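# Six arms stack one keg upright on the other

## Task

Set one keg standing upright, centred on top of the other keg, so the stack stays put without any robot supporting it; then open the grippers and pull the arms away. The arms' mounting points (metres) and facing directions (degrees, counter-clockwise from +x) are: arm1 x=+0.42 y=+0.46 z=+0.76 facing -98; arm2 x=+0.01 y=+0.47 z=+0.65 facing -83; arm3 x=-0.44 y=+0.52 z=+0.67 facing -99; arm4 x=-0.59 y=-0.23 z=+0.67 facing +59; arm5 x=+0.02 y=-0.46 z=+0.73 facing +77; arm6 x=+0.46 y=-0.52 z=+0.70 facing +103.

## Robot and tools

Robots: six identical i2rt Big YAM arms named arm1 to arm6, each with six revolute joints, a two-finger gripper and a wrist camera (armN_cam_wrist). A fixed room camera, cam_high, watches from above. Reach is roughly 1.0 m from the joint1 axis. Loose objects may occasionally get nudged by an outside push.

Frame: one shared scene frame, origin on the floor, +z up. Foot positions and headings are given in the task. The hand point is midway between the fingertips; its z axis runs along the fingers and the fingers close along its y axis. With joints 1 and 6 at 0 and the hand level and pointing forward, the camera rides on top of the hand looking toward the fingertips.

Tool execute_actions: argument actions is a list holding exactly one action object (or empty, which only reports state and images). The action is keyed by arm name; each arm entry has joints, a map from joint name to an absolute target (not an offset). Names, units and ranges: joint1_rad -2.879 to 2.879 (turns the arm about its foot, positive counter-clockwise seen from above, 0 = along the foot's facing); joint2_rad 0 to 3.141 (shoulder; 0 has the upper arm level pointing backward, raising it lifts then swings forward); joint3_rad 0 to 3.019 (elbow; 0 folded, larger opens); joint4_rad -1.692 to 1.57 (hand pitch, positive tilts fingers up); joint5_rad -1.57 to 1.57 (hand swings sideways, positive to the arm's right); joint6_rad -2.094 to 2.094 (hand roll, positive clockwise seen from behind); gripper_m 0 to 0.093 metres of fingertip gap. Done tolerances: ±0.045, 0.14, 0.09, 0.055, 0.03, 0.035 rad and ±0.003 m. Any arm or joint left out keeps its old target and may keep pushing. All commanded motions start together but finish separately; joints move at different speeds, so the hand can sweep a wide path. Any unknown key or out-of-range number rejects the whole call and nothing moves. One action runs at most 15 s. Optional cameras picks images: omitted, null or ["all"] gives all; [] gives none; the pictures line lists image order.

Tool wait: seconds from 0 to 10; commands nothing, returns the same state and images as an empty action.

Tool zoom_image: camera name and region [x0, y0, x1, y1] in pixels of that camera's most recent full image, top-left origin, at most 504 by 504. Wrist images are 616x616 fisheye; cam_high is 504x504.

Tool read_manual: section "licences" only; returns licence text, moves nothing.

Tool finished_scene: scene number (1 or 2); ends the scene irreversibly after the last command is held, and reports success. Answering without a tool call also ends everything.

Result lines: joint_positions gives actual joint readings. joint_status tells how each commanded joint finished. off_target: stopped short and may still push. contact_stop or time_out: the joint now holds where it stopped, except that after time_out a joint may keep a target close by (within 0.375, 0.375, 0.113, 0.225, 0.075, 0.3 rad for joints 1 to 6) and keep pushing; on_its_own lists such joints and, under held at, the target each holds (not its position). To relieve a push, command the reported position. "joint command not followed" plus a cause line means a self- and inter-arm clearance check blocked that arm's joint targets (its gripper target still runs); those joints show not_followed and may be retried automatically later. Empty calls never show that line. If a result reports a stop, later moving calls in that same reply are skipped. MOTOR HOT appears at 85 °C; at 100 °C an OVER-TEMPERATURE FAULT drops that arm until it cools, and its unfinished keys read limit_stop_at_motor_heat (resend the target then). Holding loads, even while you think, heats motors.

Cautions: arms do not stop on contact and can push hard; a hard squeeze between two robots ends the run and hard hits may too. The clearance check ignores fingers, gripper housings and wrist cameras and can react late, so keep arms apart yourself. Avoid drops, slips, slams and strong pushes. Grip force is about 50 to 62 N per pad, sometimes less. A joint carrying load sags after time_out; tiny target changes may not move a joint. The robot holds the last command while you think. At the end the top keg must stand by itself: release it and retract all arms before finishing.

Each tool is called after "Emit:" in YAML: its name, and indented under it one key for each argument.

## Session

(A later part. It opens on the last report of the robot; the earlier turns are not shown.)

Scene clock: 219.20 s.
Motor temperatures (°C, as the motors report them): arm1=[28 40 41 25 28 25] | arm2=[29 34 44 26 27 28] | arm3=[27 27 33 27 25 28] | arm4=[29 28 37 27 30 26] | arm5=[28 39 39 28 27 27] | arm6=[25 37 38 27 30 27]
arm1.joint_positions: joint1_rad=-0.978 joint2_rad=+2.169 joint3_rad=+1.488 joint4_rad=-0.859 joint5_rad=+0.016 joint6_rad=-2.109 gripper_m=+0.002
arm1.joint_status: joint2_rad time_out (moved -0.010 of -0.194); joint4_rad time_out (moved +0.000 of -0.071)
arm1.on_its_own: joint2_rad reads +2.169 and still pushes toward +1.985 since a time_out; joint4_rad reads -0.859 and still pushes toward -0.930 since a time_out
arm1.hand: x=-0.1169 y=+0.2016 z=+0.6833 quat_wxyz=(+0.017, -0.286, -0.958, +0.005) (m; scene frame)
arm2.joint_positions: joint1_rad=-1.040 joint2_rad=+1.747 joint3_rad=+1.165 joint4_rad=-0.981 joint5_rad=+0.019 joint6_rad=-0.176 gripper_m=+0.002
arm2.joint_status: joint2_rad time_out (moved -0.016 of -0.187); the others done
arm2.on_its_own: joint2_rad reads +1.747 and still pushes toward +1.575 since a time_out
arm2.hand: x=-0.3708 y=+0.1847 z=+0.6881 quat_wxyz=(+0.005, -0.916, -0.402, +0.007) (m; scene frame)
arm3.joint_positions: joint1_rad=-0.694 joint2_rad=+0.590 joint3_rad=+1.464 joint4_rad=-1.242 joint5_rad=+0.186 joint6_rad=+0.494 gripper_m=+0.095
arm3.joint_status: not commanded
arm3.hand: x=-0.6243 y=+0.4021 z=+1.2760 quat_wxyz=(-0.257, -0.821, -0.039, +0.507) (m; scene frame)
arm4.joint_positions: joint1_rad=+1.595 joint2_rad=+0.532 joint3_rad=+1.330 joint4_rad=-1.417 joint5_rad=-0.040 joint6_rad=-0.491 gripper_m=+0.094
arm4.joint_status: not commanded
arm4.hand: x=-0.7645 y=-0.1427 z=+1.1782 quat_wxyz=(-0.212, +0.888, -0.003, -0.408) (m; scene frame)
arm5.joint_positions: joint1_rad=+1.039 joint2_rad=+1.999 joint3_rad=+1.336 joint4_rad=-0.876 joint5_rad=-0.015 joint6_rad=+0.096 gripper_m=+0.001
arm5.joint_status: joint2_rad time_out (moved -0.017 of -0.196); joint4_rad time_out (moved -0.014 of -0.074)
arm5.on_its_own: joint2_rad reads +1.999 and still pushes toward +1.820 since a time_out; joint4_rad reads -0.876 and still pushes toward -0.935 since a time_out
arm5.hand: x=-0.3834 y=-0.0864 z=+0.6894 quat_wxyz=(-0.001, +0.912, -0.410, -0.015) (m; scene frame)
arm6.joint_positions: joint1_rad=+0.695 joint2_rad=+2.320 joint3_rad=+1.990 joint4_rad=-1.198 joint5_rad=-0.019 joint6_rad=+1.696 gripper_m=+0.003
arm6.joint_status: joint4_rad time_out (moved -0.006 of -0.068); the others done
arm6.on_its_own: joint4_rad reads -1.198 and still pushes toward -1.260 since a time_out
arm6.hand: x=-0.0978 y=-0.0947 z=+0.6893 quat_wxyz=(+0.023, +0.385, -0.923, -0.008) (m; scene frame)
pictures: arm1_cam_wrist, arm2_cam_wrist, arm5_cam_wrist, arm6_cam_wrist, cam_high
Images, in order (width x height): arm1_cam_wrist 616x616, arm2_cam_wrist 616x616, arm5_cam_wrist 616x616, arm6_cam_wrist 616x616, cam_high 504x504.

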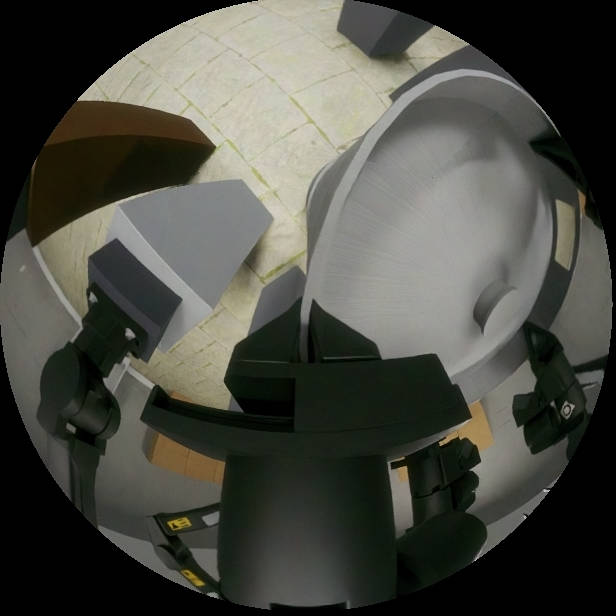

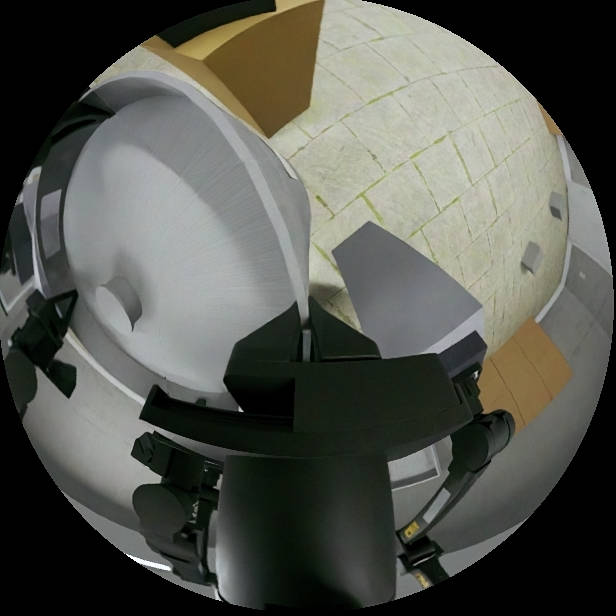

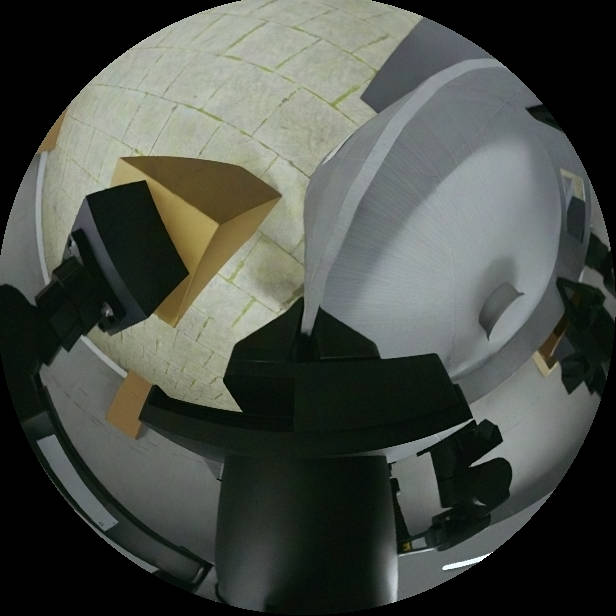

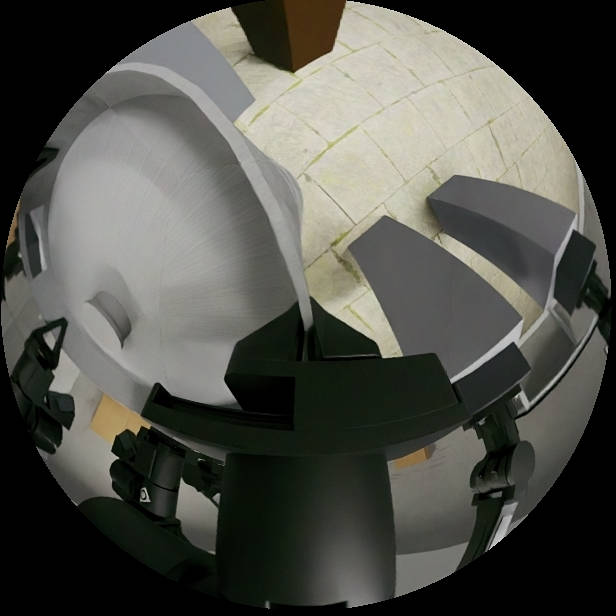

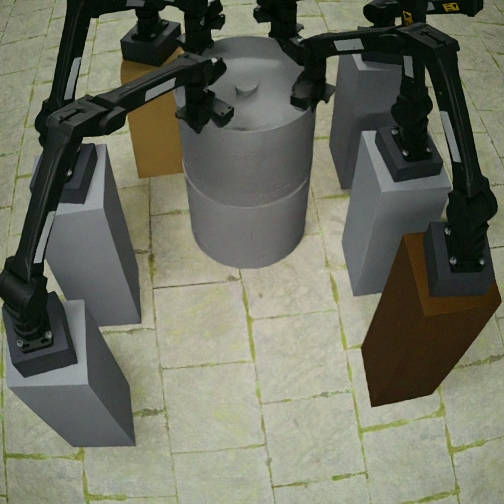

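Emit:
execute_actions:
  actions:
    - {"arm1":{"joints":{"joint2_rad":2.07,"joint4_rad":-0.89}},"arm2":{"joints":{"joint2_rad":1.68}},"arm5":{"joints":{"joint2_rad":1.92,"joint4_rad":-0.89}},"arm6":{"joints":{"joint2_rad":2.26,"joint4_rad":-1.23}}}
  cameras: ["arm1_cam_wrist","arm2_cam_wrist","arm5_cam_wrist","arm6_cam_wrist","cam_high"]

Emit:
zoom_image:
  camera: "arm6_cam_wrist"
  region: [230, 120, 350, 280]

Emit:
zoom_image:
  camera: "arm1_cam_wrist"
  region: [270, 110, 390, 270]

Emit:
zoom_image:
  camera: "arm2_cam_wrist"
  region: [230, 120, 350, 280]

Emit:
zoom_image:
  camera: "arm5_cam_wrist"
  region: [270, 110, 390, 270]

Scene clock: 224.20 s.
Motor temperatures (°C, as the motors report them): arm1=[28 40 41 25 28 25] | arm2=[29 35 43 26 27 28] | arm3=[27 27 33 27 25 28] | arm4=[29 28 37 27 30 26] | arm5=[28 39 39 28 27 27] | arm6=[25 37 38 27 30 27]
arm1.joint_positions: joint1_rad=-0.978 joint2_rad=+2.170 joint3_rad=+1.488 joint4_rad=-0.854 joint5_rad=+0.016 joint6_rad=-2.107 gripper_m=+0.002
arm1.joint_status: all done
arm1.hand: x=-0.1178 y=+0.2011 z=+0.6829 quat_wxyz=(+0.019, -0.286, -0.958, +0.007) (m; scene frame)
arm2.joint_positions: joint1_rad=-1.040 joint2_rad=+1.752 joint3_rad=+1.165 joint4_rad=-0.981 joint5_rad=+0.020 joint6_rad=-0.175 gripper_m=+0.002
arm2.joint_status: all done
arm2.hand: x=-0.3706 y=+0.1852 z=+0.6855 quat_wxyz=(+0.006, -0.916, -0.401, +0.005) (m; scene frame)
arm3.joint_positions: joint1_rad=-0.694 joint2_rad=+0.590 joint3_rad=+1.464 joint4_rad=-1.242 joint5_rad=+0.186 joint6_rad=+0.494 gripper_m=+0.095
arm3.joint_status: not commanded
arm3.hand: x=-0.6243 y=+0.4021 z=+1.2760 quat_wxyz=(-0.257, -0.821, -0.039, +0.507) (m; scene frame)
arm4.joint_positions: joint1_rad=+1.595 joint2_rad=+0.532 joint3_rad=+1.330 joint4_rad=-1.417 joint5_rad=-0.040 joint6_rad=-0.491 gripper_m=+0.094
arm4.joint_status: not commanded
arm4.hand: x=-0.7645 y=-0.1427 z=+1.1782 quat_wxyz=(-0.212, +0.888, -0.003, -0.408) (m; scene frame)
arm5.joint_positions: joint1_rad=+1.040 joint2_rad=+2.003 joint3_rad=+1.334 joint4_rad=-0.866 joint5_rad=-0.018 joint6_rad=+0.096 gripper_m=+0.001
arm5.joint_status: all done
arm5.hand: x=-0.3846 y=-0.0865 z=+0.6867 quat_wxyz=(+0.000, +0.912, -0.410, -0.018) (m; scene frame)
arm6.joint_positions: joint1_rad=+0.697 joint2_rad=+2.322 joint3_rad=+1.990 joint4_rad=-1.195 joint5_rad=-0.019 joint6_rad=+1.696 gripper_m=+0.003
arm6.joint_status: all done
arm6.hand: x=-0.0989 y=-0.0953 z=+0.6875 quat_wxyz=(+0.024, +0.385, -0.922, -0.009) (m; scene frame)
pictures: arm1_cam_wrist, arm2_cam_wrist, arm5_cam_wrist, arm6_cam_wrist, cam_high
Images, in order (width x height): arm1_cam_wrist 616x616, arm2_cam_wrist 616x616, arm5_cam_wrist 616x616, arm6_cam_wrist 616x616, cam_high 504x504.

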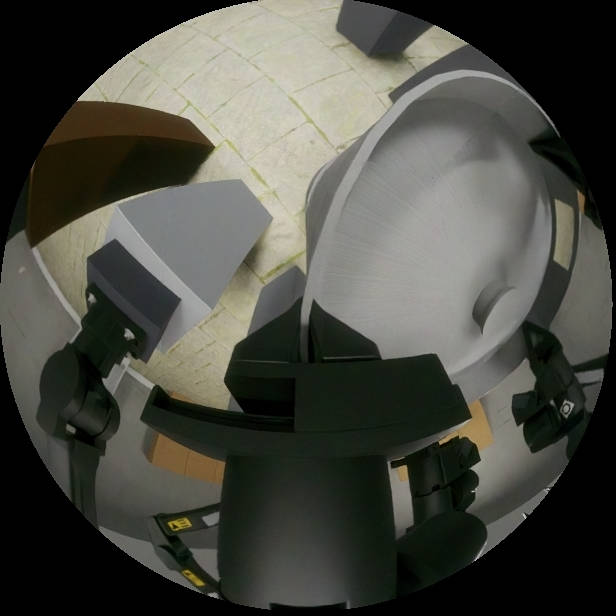

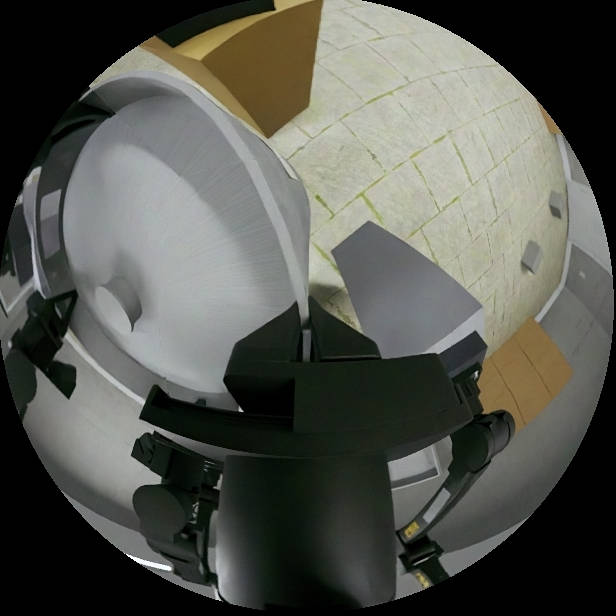

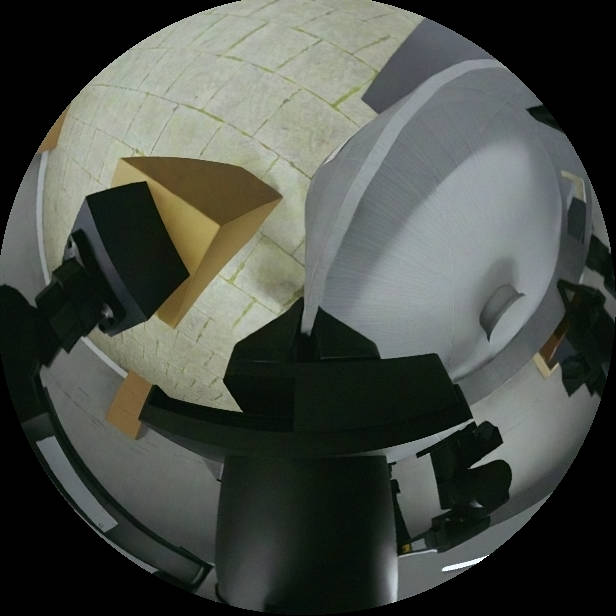

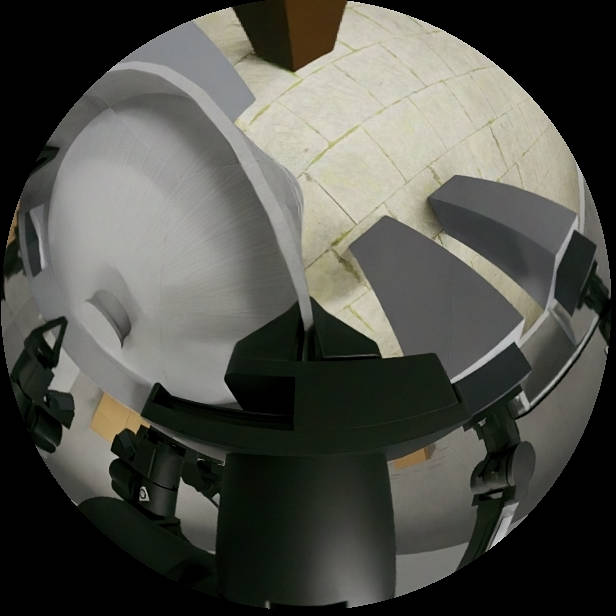

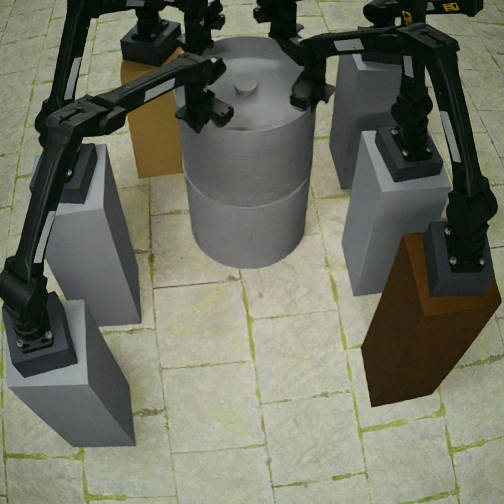

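Region (230, 120, 350, 280) of arm6_cam_wrist's 616x616 image, scaled by 3.150, with more detail than that image has; it fills the left 378 columns of this view, and the rest is white.

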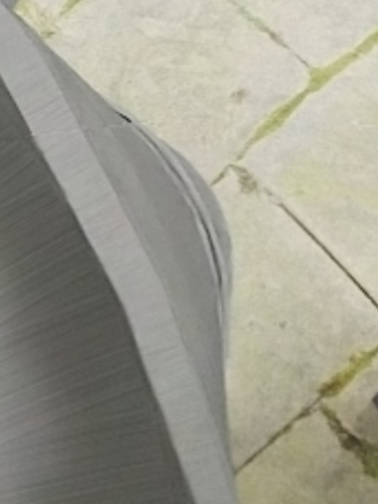

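Region (270, 110, 390, 270) of arm1_cam_wrist's 616x616 image, scaled by 3.150, with more detail than that image has; it fills the left 378 columns of this view, and the rest is white.

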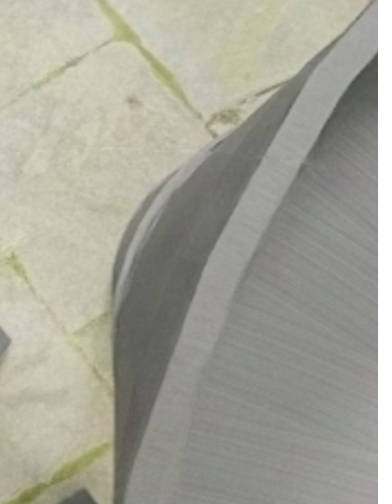

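Region (230, 120, 350, 280) of arm2_cam_wrist's 616x616 image, scaled by 3.150, with more detail than that image has; it fills the left 378 columns of this view, and the rest is white.

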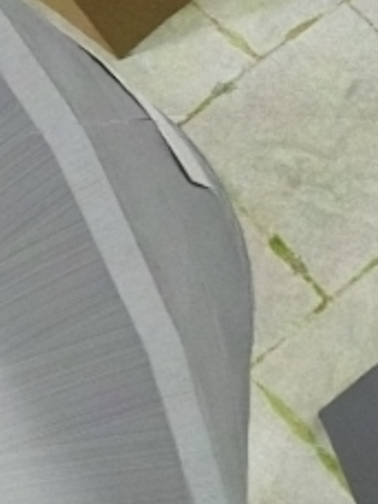

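Region (270, 110, 390, 270) of arm5_cam_wrist's 616x616 image, scaled by 3.150, with more detail than that image has; it fills the left 378 columns of this view, and the rest is white.

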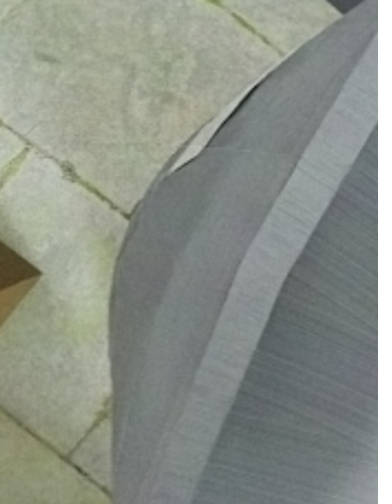

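Emit:
execute_actions:
  actions:
    - {"arm1":{"joints":{"joint1_rad":-0.95,"joint2_rad":1.965,"joint4_rad":-0.93}},"arm2":{"joints":{"joint1_rad":-1.015,"joint2_rad":1.565}},"arm5":{"joints":{"joint1_rad":1.015,"joint2_rad":1.81,"joint4_rad":-0.935}},"arm6":{"joints":{"joint1_rad":0.675,"joint2_rad":2.185,"joint4_rad":-1.26}}}
  cameras: ["arm1_cam_wrist","arm2_cam_wrist","arm5_cam_wrist","arm6_cam_wrist"]

Emit:
zoom_image:
  camera: "arm6_cam_wrist"
  region: [230, 120, 350, 280]

Emit:
zoom_image:
  camera: "arm1_cam_wrist"
  region: [270, 110, 390, 270]

Emit:
zoom_image:
  camera: "arm2_cam_wrist"
  region: [230, 120, 350, 280]

Emit:
zoom_image:
  camera: "arm5_cam_wrist"
  region: [270, 110, 390, 270]

Scene clock: 232.27 s.
Motor temperatures (°C, as the motors report them): arm1=[28 40 41 25 28 25] | arm2=[29 34 43 26 27 28] | arm3=[27 27 33 27 25 28] | arm4=[29 28 37 27 30 26] | arm5=[28 39 39 28 28 27] | arm6=[25 37 38 27 30 27]
arm1.joint_positions: joint1_rad=-0.976 joint2_rad=+2.161 joint3_rad=+1.481 joint4_rad=-0.854 joint5_rad=+0.016 joint6_rad=-2.106 gripper_m=+0.002
arm1.joint_status: joint2_rad time_out (moved -0.008 of -0.205); joint4_rad time_out (moved +0.000 of -0.076); the others done
arm1.on_its_own: joint2_rad reads +2.161 and still pushes toward +1.965 since a time_out; joint4_rad reads -0.854 and still pushes toward -0.930 since a time_out
arm1.hand: x=-0.1155 y=+0.2009 z=+0.6854 quat_wxyz=(+0.019, -0.286, -0.958, +0.007) (m; scene frame)
arm2.joint_positions: joint1_rad=-1.037 joint2_rad=+1.739 joint3_rad=+1.161 joint4_rad=-0.982 joint5_rad=+0.021 joint6_rad=-0.172 gripper_m=+0.002
arm2.joint_status: joint2_rad time_out (moved -0.013 of -0.187); the others done
arm2.on_its_own: joint2_rad reads +1.739 and still pushes toward +1.565 since a time_out
arm2.hand: x=-0.3693 y=+0.1843 z=+0.6903 quat_wxyz=(+0.006, -0.916, -0.402, +0.009) (m; scene frame)
arm3.joint_positions: joint1_rad=-0.694 joint2_rad=+0.590 joint3_rad=+1.464 joint4_rad=-1.242 joint5_rad=+0.186 joint6_rad=+0.494 gripper_m=+0.095
arm3.joint_status: not commanded
arm3.hand: x=-0.6243 y=+0.4021 z=+1.2760 quat_wxyz=(-0.257, -0.821, -0.039, +0.507) (m; scene frame)
arm4.joint_positions: joint1_rad=+1.595 joint2_rad=+0.532 joint3_rad=+1.330 joint4_rad=-1.417 joint5_rad=-0.040 joint6_rad=-0.491 gripper_m=+0.094
arm4.joint_status: not commanded
arm4.hand: x=-0.7645 y=-0.1427 z=+1.1782 quat_wxyz=(-0.212, +0.888, -0.003, -0.408) (m; scene frame)
arm5.joint_positions: joint1_rad=+1.036 joint2_rad=+1.994 joint3_rad=+1.333 joint4_rad=-0.876 joint5_rad=-0.019 joint6_rad=+0.095 gripper_m=+0.001
arm5.joint_status: joint2_rad time_out (moved -0.010 of -0.193); joint4_rad time_out (moved -0.010 of -0.069); the others done
arm5.on_its_own: joint2_rad reads +1.994 and still pushes toward +1.810 since a time_out; joint4_rad reads -0.876 and still pushes toward -0.935 since a time_out
arm5.hand: x=-0.3818 y=-0.0862 z=+0.6913 quat_wxyz=(+0.001, +0.911, -0.411, -0.017) (m; scene frame)
arm6.joint_positions: joint1_rad=+0.694 joint2_rad=+2.316 joint3_rad=+1.987 joint4_rad=-1.201 joint5_rad=-0.021 joint6_rad=+1.695 gripper_m=+0.003
arm6.joint_status: joint4_rad time_out (moved -0.006 of -0.065); the others done
arm6.on_its_own: joint4_rad reads -1.201 and still pushes toward -1.260 since a time_out
arm6.hand: x=-0.0963 y=-0.0950 z=+0.6906 quat_wxyz=(+0.024, +0.384, -0.923, -0.007) (m; scene frame)
pictures: arm1_cam_wrist, arm2_cam_wrist, arm5_cam_wrist, arm6_cam_wrist
Images, in order (width x height): arm1_cam_wrist 616x616, arm2_cam_wrist 616x616, arm5_cam_wrist 616x616, arm6_cam_wrist 616x616.

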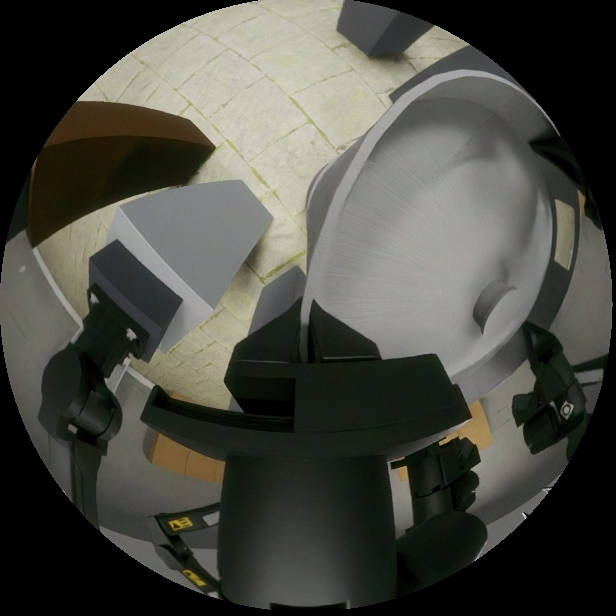

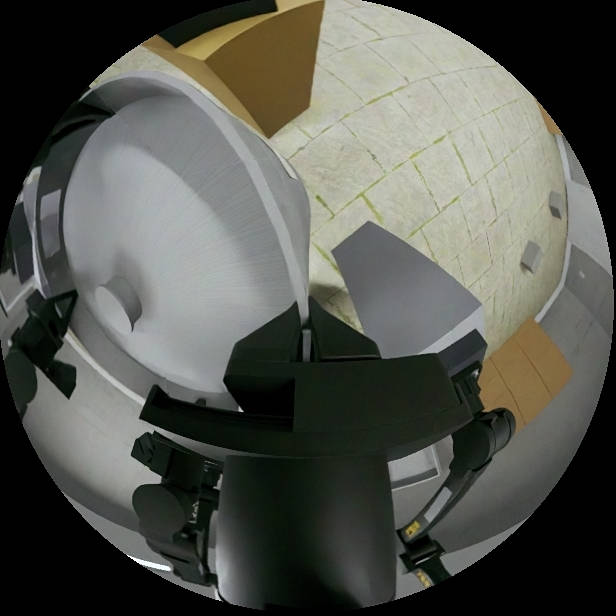

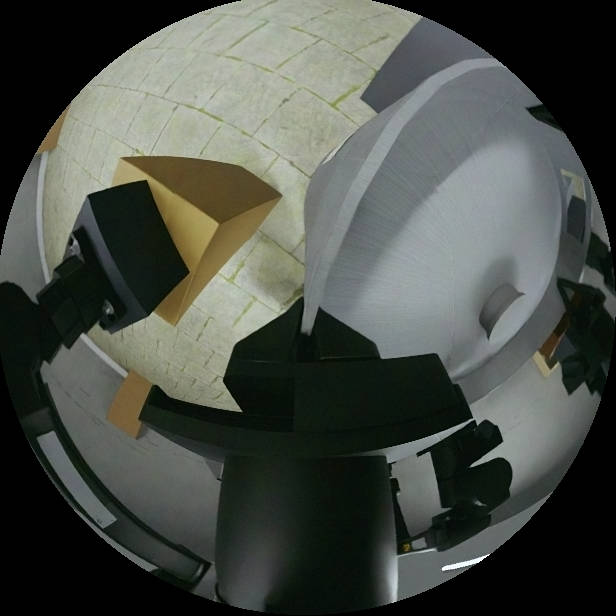

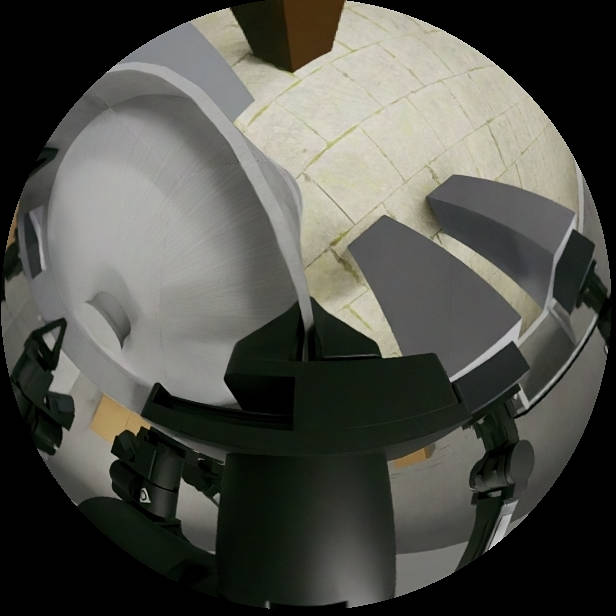

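Region (230, 120, 350, 280) of arm6_cam_wrist's 616x616 image, scaled by 3.150, with more detail than that image has; it fills the left 378 columns of this view, and the rest is white.

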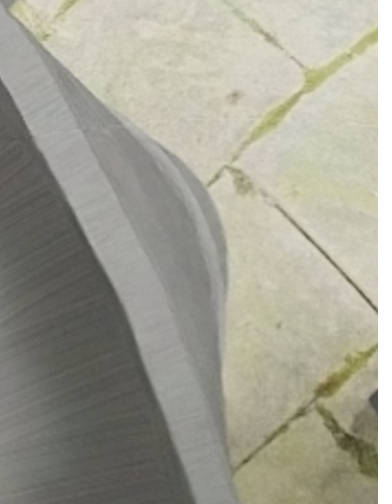

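Region (270, 110, 390, 270) of arm1_cam_wrist's 616x616 image, scaled by 3.150, with more detail than that image has; it fills the left 378 columns of this view, and the rest is white.

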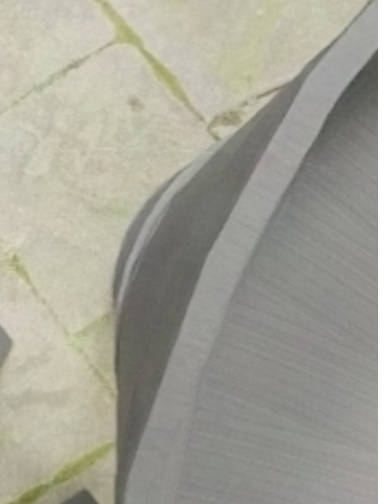

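Region (230, 120, 350, 280) of arm2_cam_wrist's 616x616 image, scaled by 3.150, with more detail than that image has; it fills the left 378 columns of this view, and the rest is white.

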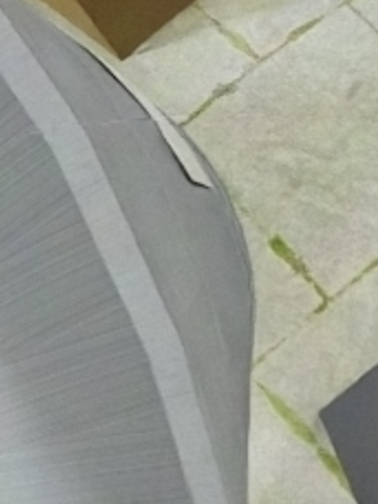

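Region (270, 110, 390, 270) of arm5_cam_wrist's 616x616 image, scaled by 3.150, with more detail than that image has; it fills the left 378 columns of this view, and the rest is white.

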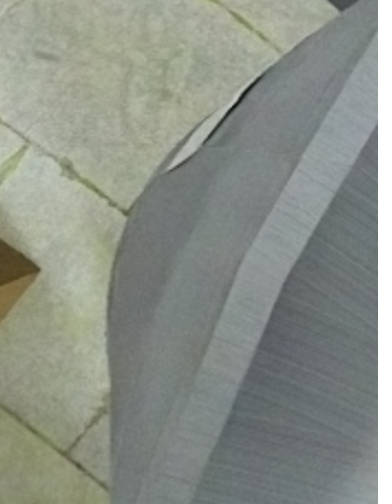

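Emit:
execute_actions:
  actions:
    - {"arm1":{"joints":{"joint2_rad":1.93}},"arm6":{"joints":{"joint2_rad":2.165}}}
  cameras: ["arm1_cam_wrist","arm2_cam_wrist","arm5_cam_wrist","arm6_cam_wrist"]

Emit:
zoom_image:
  camera: "arm6_cam_wrist"
  region: [230, 120, 350, 280]

Emit:
zoom_image:
  camera: "arm1_cam_wrist"
  region: [270, 110, 390, 270]

Emit:
zoom_image:
  camera: "arm2_cam_wrist"
  region: [230, 120, 350, 280]

Emit:
zoom_image:
  camera: "arm5_cam_wrist"
  region: [270, 110, 390, 270]

Scene clock: 240.80 s.
Motor temperatures (°C, as the motors report them): arm1=[28 42 41 25 28 25] | arm2=[29 35 43 26 27 28] | arm3=[27 27 33 27 25 28] | arm4=[29 28 37 27 30 26] | arm5=[28 40 39 28 28 27] | arm6=[25 38 38 27 30 27]
arm1.joint_positions: joint1_rad=-0.971 joint2_rad=+2.129 joint3_rad=+1.455 joint4_rad=-0.895 joint5_rad=+0.001 joint6_rad=-2.104 gripper_m=+0.002
arm1.joint_status: joint2_rad time_out (moved -0.032 of -0.231)
arm1.on_its_own: joint2_rad reads +2.129 and still pushes toward +1.930 since a time_out
arm1.hand: x=-0.0989 y=+0.2031 z=+0.6956 quat_wxyz=(+0.002, -0.284, -0.959, +0.001) (m; scene frame)
arm2.joint_positions: joint1_rad=-1.025 joint2_rad=+1.734 joint3_rad=+1.143 joint4_rad=-1.006 joint5_rad=+0.000 joint6_rad=-0.164 gripper_m=+0.002
arm2.joint_status: not commanded
arm2.on_its_own: joint2_rad reads +1.734 and still pushes toward +1.565 since a time_out
arm2.hand: x=-0.3528 y=+0.1860 z=+0.6868 quat_wxyz=(+0.000, -0.915, -0.403, -0.012) (m; scene frame)
arm3.joint_positions: joint1_rad=-0.694 joint2_rad=+0.590 joint3_rad=+1.464 joint4_rad=-1.242 joint5_rad=+0.186 joint6_rad=+0.494 gripper_m=+0.095
arm3.joint_status: not commanded
arm3.hand: x=-0.6243 y=+0.4021 z=+1.2760 quat_wxyz=(-0.257, -0.821, -0.039, +0.507) (m; scene frame)
arm4.joint_positions: joint1_rad=+1.595 joint2_rad=+0.532 joint3_rad=+1.330 joint4_rad=-1.417 joint5_rad=-0.040 joint6_rad=-0.491 gripper_m=+0.094
arm4.joint_status: not commanded
arm4.hand: x=-0.7645 y=-0.1427 z=+1.1782 quat_wxyz=(-0.212, +0.888, -0.003, -0.408) (m; scene frame)
arm5.joint_positions: joint1_rad=+1.017 joint2_rad=+1.992 joint3_rad=+1.316 joint4_rad=-0.891 joint5_rad=+0.001 joint6_rad=+0.082 gripper_m=+0.001
arm5.joint_status: not commanded
arm5.on_its_own: joint2_rad reads +1.992 and still pushes toward +1.810 since a time_out
arm5.hand: x=-0.3641 y=-0.0842 z=+0.6871 quat_wxyz=(-0.003, +0.910, -0.415, +0.001) (m; scene frame)
arm6.joint_positions: joint1_rad=+0.681 joint2_rad=+2.289 joint3_rad=+1.969 joint4_rad=-1.243 joint5_rad=+0.001 joint6_rad=+1.685 gripper_m=+0.003
arm6.joint_status: all done
arm6.hand: x=-0.0778 y=-0.0929 z=+0.7017 quat_wxyz=(+0.006, +0.383, -0.924, +0.002) (m; scene frame)
pictures: arm1_cam_wrist, arm2_cam_wrist, arm5_cam_wrist, arm6_cam_wrist
Images, in order (width x height): arm1_cam_wrist 616x616, arm2_cam_wrist 616x616, arm5_cam_wrist 616x616, arm6_cam_wrist 616x616.

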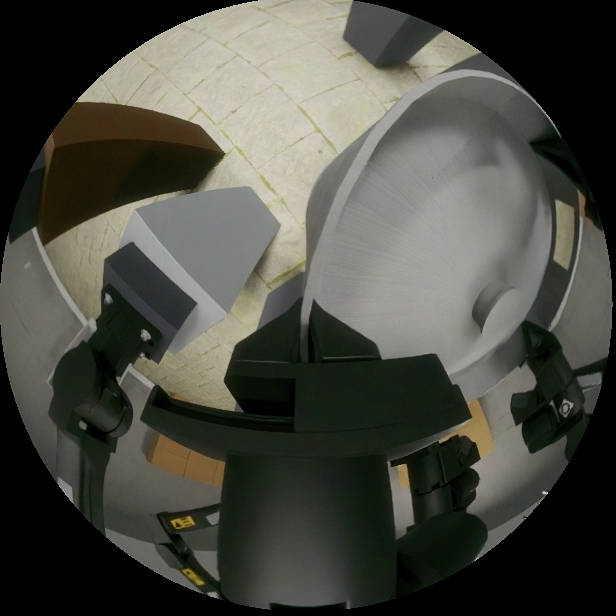

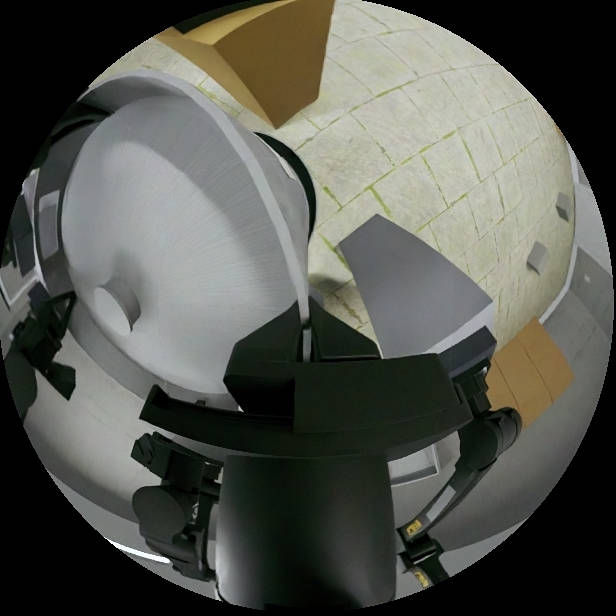

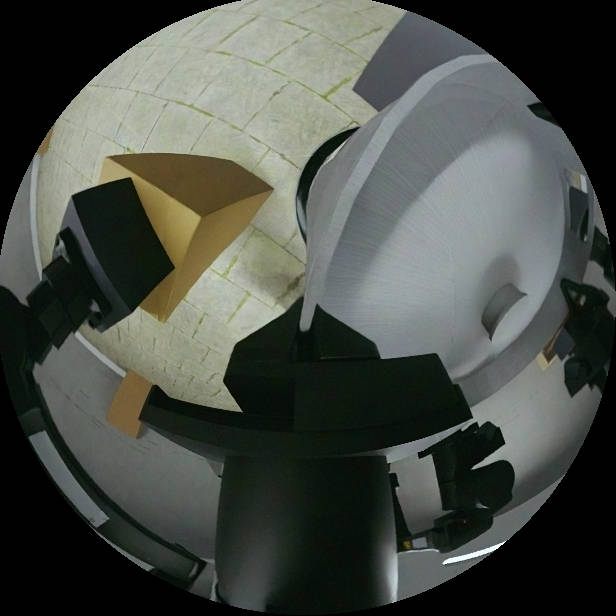

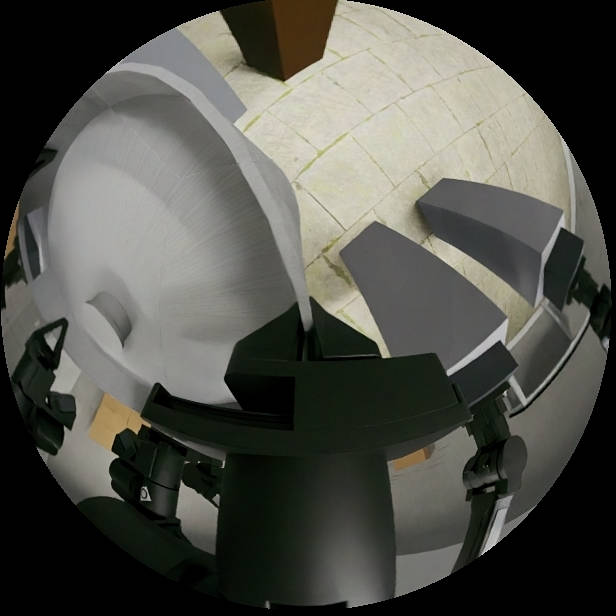

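Region (230, 120, 350, 280) of arm6_cam_wrist's 616x616 image, scaled by 3.150, with more detail than that image has; it fills the left 378 columns of this view, and the rest is white.

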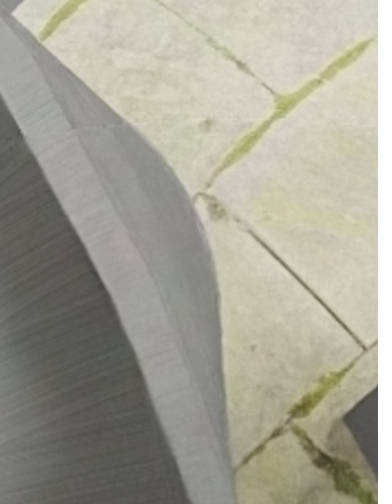

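Region (270, 110, 390, 270) of arm1_cam_wrist's 616x616 image, scaled by 3.150, with more detail than that image has; it fills the left 378 columns of this view, and the rest is white.

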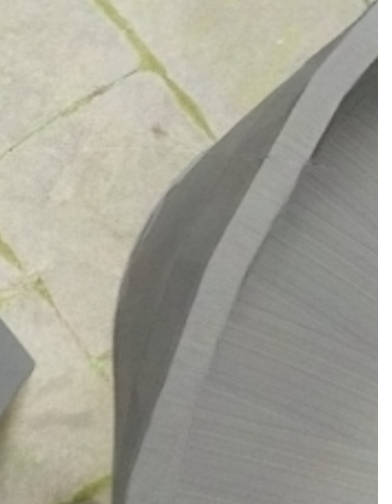

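Region (230, 120, 350, 280) of arm2_cam_wrist's 616x616 image, scaled by 3.150, with more detail than that image has; it fills the left 378 columns of this view, and the rest is white.

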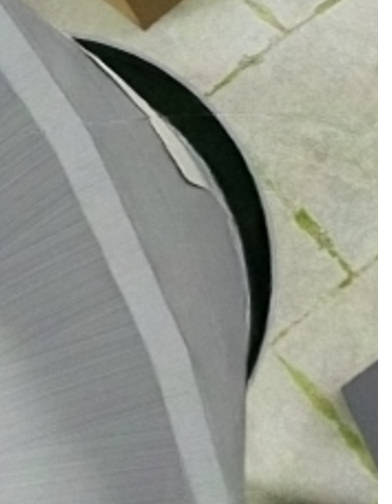

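Region (270, 110, 390, 270) of arm5_cam_wrist's 616x616 image, scaled by 3.150, with more detail than that image has; it fills the left 378 columns of this view, and the rest is white.

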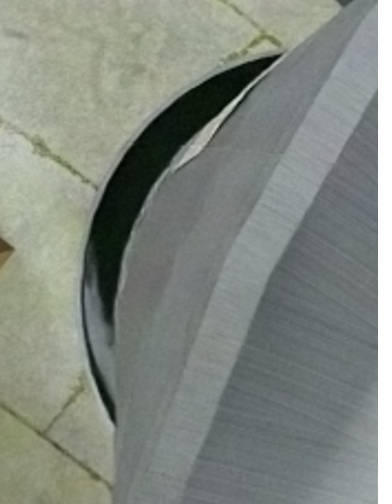

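Emit:
execute_actions:
  actions:
    - {"arm2":{"joints":{"joint2_rad":1.50,"joint4_rad":-1.06}},"arm5":{"joints":{"joint2_rad":1.75,"joint4_rad":-0.97}}}
  cameras: []

Scene clock: 246.23 s.
Motor temperatures (°C, as the motors report them): arm1=[28 42 42 25 28 25] | arm2=[29 36 43 26 27 28] | arm3=[27 27 33 27 25 28] | arm4=[29 28 37 27 30 26] | arm5=[28 40 39 28 27 27] | arm6=[25 38 38 27 30 27]
arm1.joint_positions: joint1_rad=-0.971 joint2_rad=+2.100 joint3_rad=+1.450 joint4_rad=-0.904 joint5_rad=+0.009 joint6_rad=-2.099 gripper_m=+0.002
arm1.joint_status: not commanded
arm1.on_its_own: joint2_rad reads +2.100 and still pushes toward +1.930 since a time_out
arm1.hand: x=-0.1003 y=+0.2036 z=+0.7104 quat_wxyz=(+0.010, -0.287, -0.958, +0.003) (m; scene frame)
arm2.joint_positions: joint1_rad=-1.025 joint2_rad=+1.679 joint3_rad=+1.143 joint4_rad=-1.026 joint5_rad=+0.012 joint6_rad=-0.160 gripper_m=+0.002
arm2.joint_status: joint2_rad time_out (moved -0.055 of -0.234); the others done
arm2.on_its_own: joint2_rad reads +1.679 and still pushes toward +1.500 since a time_out
arm2.hand: x=-0.3539 y=+0.1878 z=+0.7109 quat_wxyz=(+0.001, -0.916, -0.401, +0.007) (m; scene frame)
arm3.joint_positions: joint1_rad=-0.694 joint2_rad=+0.590 joint3_rad=+1.464 joint4_rad=-1.242 joint5_rad=+0.186 joint6_rad=+0.494 gripper_m=+0.095
arm3.joint_status: not commanded
arm3.hand: x=-0.6243 y=+0.4021 z=+1.2760 quat_wxyz=(-0.257, -0.821, -0.039, +0.507) (m; scene frame)
arm4.joint_positions: joint1_rad=+1.595 joint2_rad=+0.532 joint3_rad=+1.330 joint4_rad=-1.417 joint5_rad=-0.040 joint6_rad=-0.491 gripper_m=+0.094
arm4.joint_status: not commanded
arm4.hand: x=-0.7645 y=-0.1427 z=+1.1782 quat_wxyz=(-0.212, +0.888, -0.003, -0.408) (m; scene frame)
arm5.joint_positions: joint1_rad=+1.016 joint2_rad=+1.943 joint3_rad=+1.316 joint4_rad=-0.911 joint5_rad=-0.008 joint6_rad=+0.081 gripper_m=+0.001
arm5.joint_status: joint2_rad time_out (moved -0.049 of -0.242); joint4_rad time_out (moved -0.020 of -0.079)
arm5.on_its_own: joint2_rad reads +1.943 and still pushes toward +1.750 since a time_out; joint4_rad reads -0.911 and still pushes toward -0.970 since a time_out
arm5.hand: x=-0.3668 y=-0.0830 z=+0.7124 quat_wxyz=(-0.004, +0.910, -0.414, -0.015) (m; scene frame)
arm6.joint_positions: joint1_rad=+0.680 joint2_rad=+2.267 joint3_rad=+1.969 joint4_rad=-1.245 joint5_rad=-0.013 joint6_rad=+1.684 gripper_m=+0.003
arm6.joint_status: not commanded
arm6.hand: x=-0.0808 y=-0.0930 z=+0.7164 quat_wxyz=(+0.017, +0.383, -0.923, -0.004) (m; scene frame)
pictures: none
No camera images: the call's "cameras" was empty. Leave "cameras" out to get every camera's image.

Emit:
execute_actions:
  actions:
    - {"arm1":{"joints":{"joint1_rad":-0.975,"joint2_rad":2.005,"joint3_rad":1.555,"joint4_rad":-0.92}},"arm2":{"joints":{"joint1_rad":-1.058,"joint2_rad":1.585,"joint3_rad":1.23,"joint4_rad":-1.02,"joint6_rad":-0.18}},"arm5":{"joints":{"joint1_rad":1.058,"joint2_rad":1.84,"joint3_rad":1.40,"joint4_rad":-0.93,"joint6_rad":0.11}},"arm6":{"joints":{"joint1_rad":0.70,"joint2_rad":2.225,"joint3_rad":2.08,"joint4_rad":-1.26}}}
  cameras: ["arm1_cam_wrist","arm2_cam_wrist","arm5_cam_wrist","arm6_cam_wrist"]

Scene clock: 253.93 s.
Motor temperatures (°C, as the motors report them): arm1=[28 42 44 25 28 25] | arm2=[29 36 44 26 27 28] | arm3=[27 27 33 27 25 28] | arm4=[29 28 37 27 30 26] | arm5=[28 41 40 28 27 27] | arm6=[25 38 39 27 30 27]
arm1.joint_positions: joint1_rad=-0.971 joint2_rad=+2.112 joint3_rad=+1.450 joint4_rad=-0.900 joint5_rad=+0.006 joint6_rad=-2.098 gripper_m=+0.002
arm1.joint_status: joint3_rad time_out (moved +0.000 of +0.105); the others done
arm1.on_its_own: joint3_rad reads +1.450 and still pushes toward +1.555 since a time_out
arm1.hand: x=-0.0990 y=+0.2040 z=+0.7036 quat_wxyz=(+0.006, -0.287, -0.958, +0.001) (m; scene frame)
arm2.joint_positions: joint1_rad=-1.028 joint2_rad=+1.707 joint3_rad=+1.143 joint4_rad=-1.020 joint5_rad=+0.003 joint6_rad=-0.160 gripper_m=+0.002
arm2.joint_status: all done
arm2.hand: x=-0.3532 y=+0.1883 z=+0.6987 quat_wxyz=(+0.000, -0.917, -0.400, -0.005) (m; scene frame)
arm3.joint_positions: joint1_rad=-0.694 joint2_rad=+0.590 joint3_rad=+1.464 joint4_rad=-1.242 joint5_rad=+0.186 joint6_rad=+0.494 gripper_m=+0.095
arm3.joint_status: not commanded
arm3.hand: x=-0.6243 y=+0.4021 z=+1.2760 quat_wxyz=(-0.257, -0.821, -0.039, +0.507) (m; scene frame)
arm4.joint_positions: joint1_rad=+1.595 joint2_rad=+0.532 joint3_rad=+1.330 joint4_rad=-1.417 joint5_rad=-0.040 joint6_rad=-0.491 gripper_m=+0.094
arm4.joint_status: not commanded
arm4.hand: x=-0.7645 y=-0.1427 z=+1.1782 quat_wxyz=(-0.212, +0.888, -0.003, -0.408) (m; scene frame)
arm5.joint_positions: joint1_rad=+1.021 joint2_rad=+1.971 joint3_rad=+1.316 joint4_rad=-0.895 joint5_rad=+0.007 joint6_rad=+0.081 gripper_m=+0.001
arm5.joint_status: all done
arm5.hand: x=-0.3666 y=-0.0832 z=+0.6979 quat_wxyz=(-0.009, +0.911, -0.413, -0.006) (m; scene frame)
arm6.joint_positions: joint1_rad=+0.683 joint2_rad=+2.281 joint3_rad=+1.969 joint4_rad=-1.242 joint5_rad=+0.000 joint6_rad=+1.687 gripper_m=+0.003
arm6.joint_status: joint3_rad time_out (moved +0.000 of +0.111); the others done
arm6.on_its_own: joint3_rad reads +1.969 and still pushes toward +2.080 since a time_out
arm6.hand: x=-0.0797 y=-0.0933 z=+0.7070 quat_wxyz=(+0.009, +0.383, -0.924, -0.001) (m; scene frame)
pictures: arm1_cam_wrist, arm2_cam_wrist, arm5_cam_wrist, arm6_cam_wrist
Images, in order (width x height): arm1_cam_wrist 616x616, arm2_cam_wrist 616x616, arm5_cam_wrist 616x616, arm6_cam_wrist 616x616.

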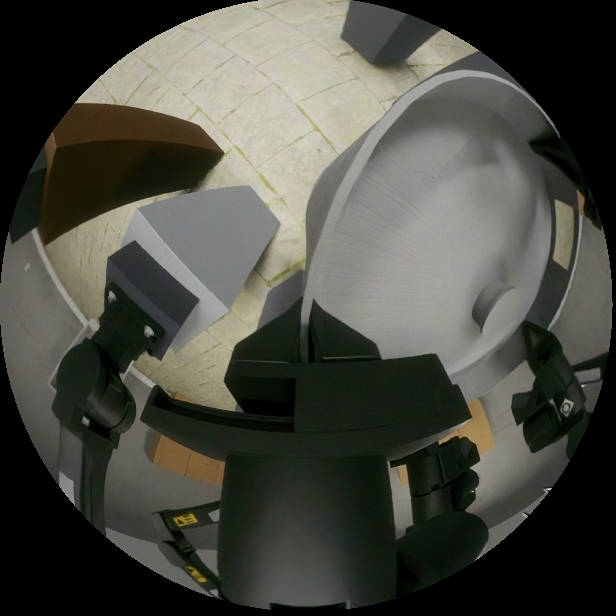

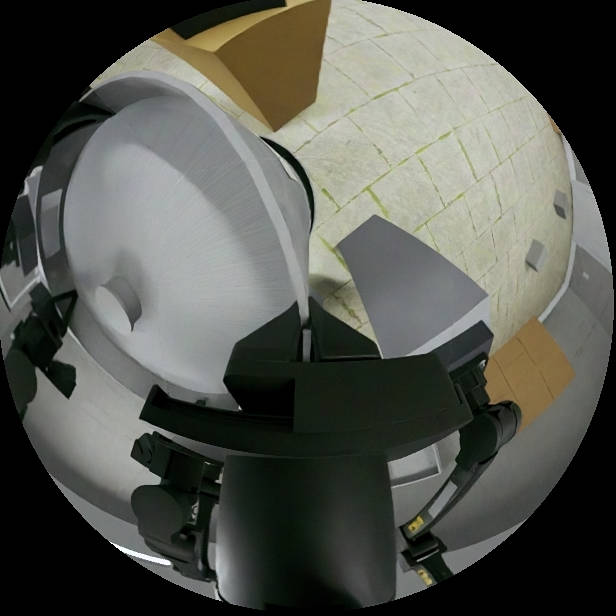

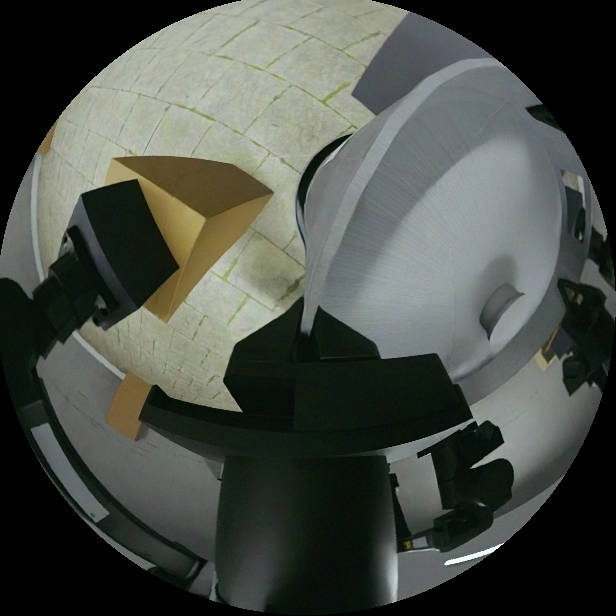

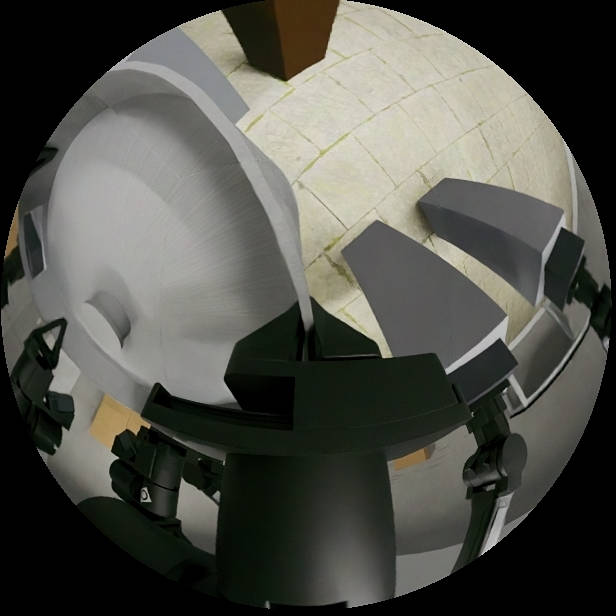

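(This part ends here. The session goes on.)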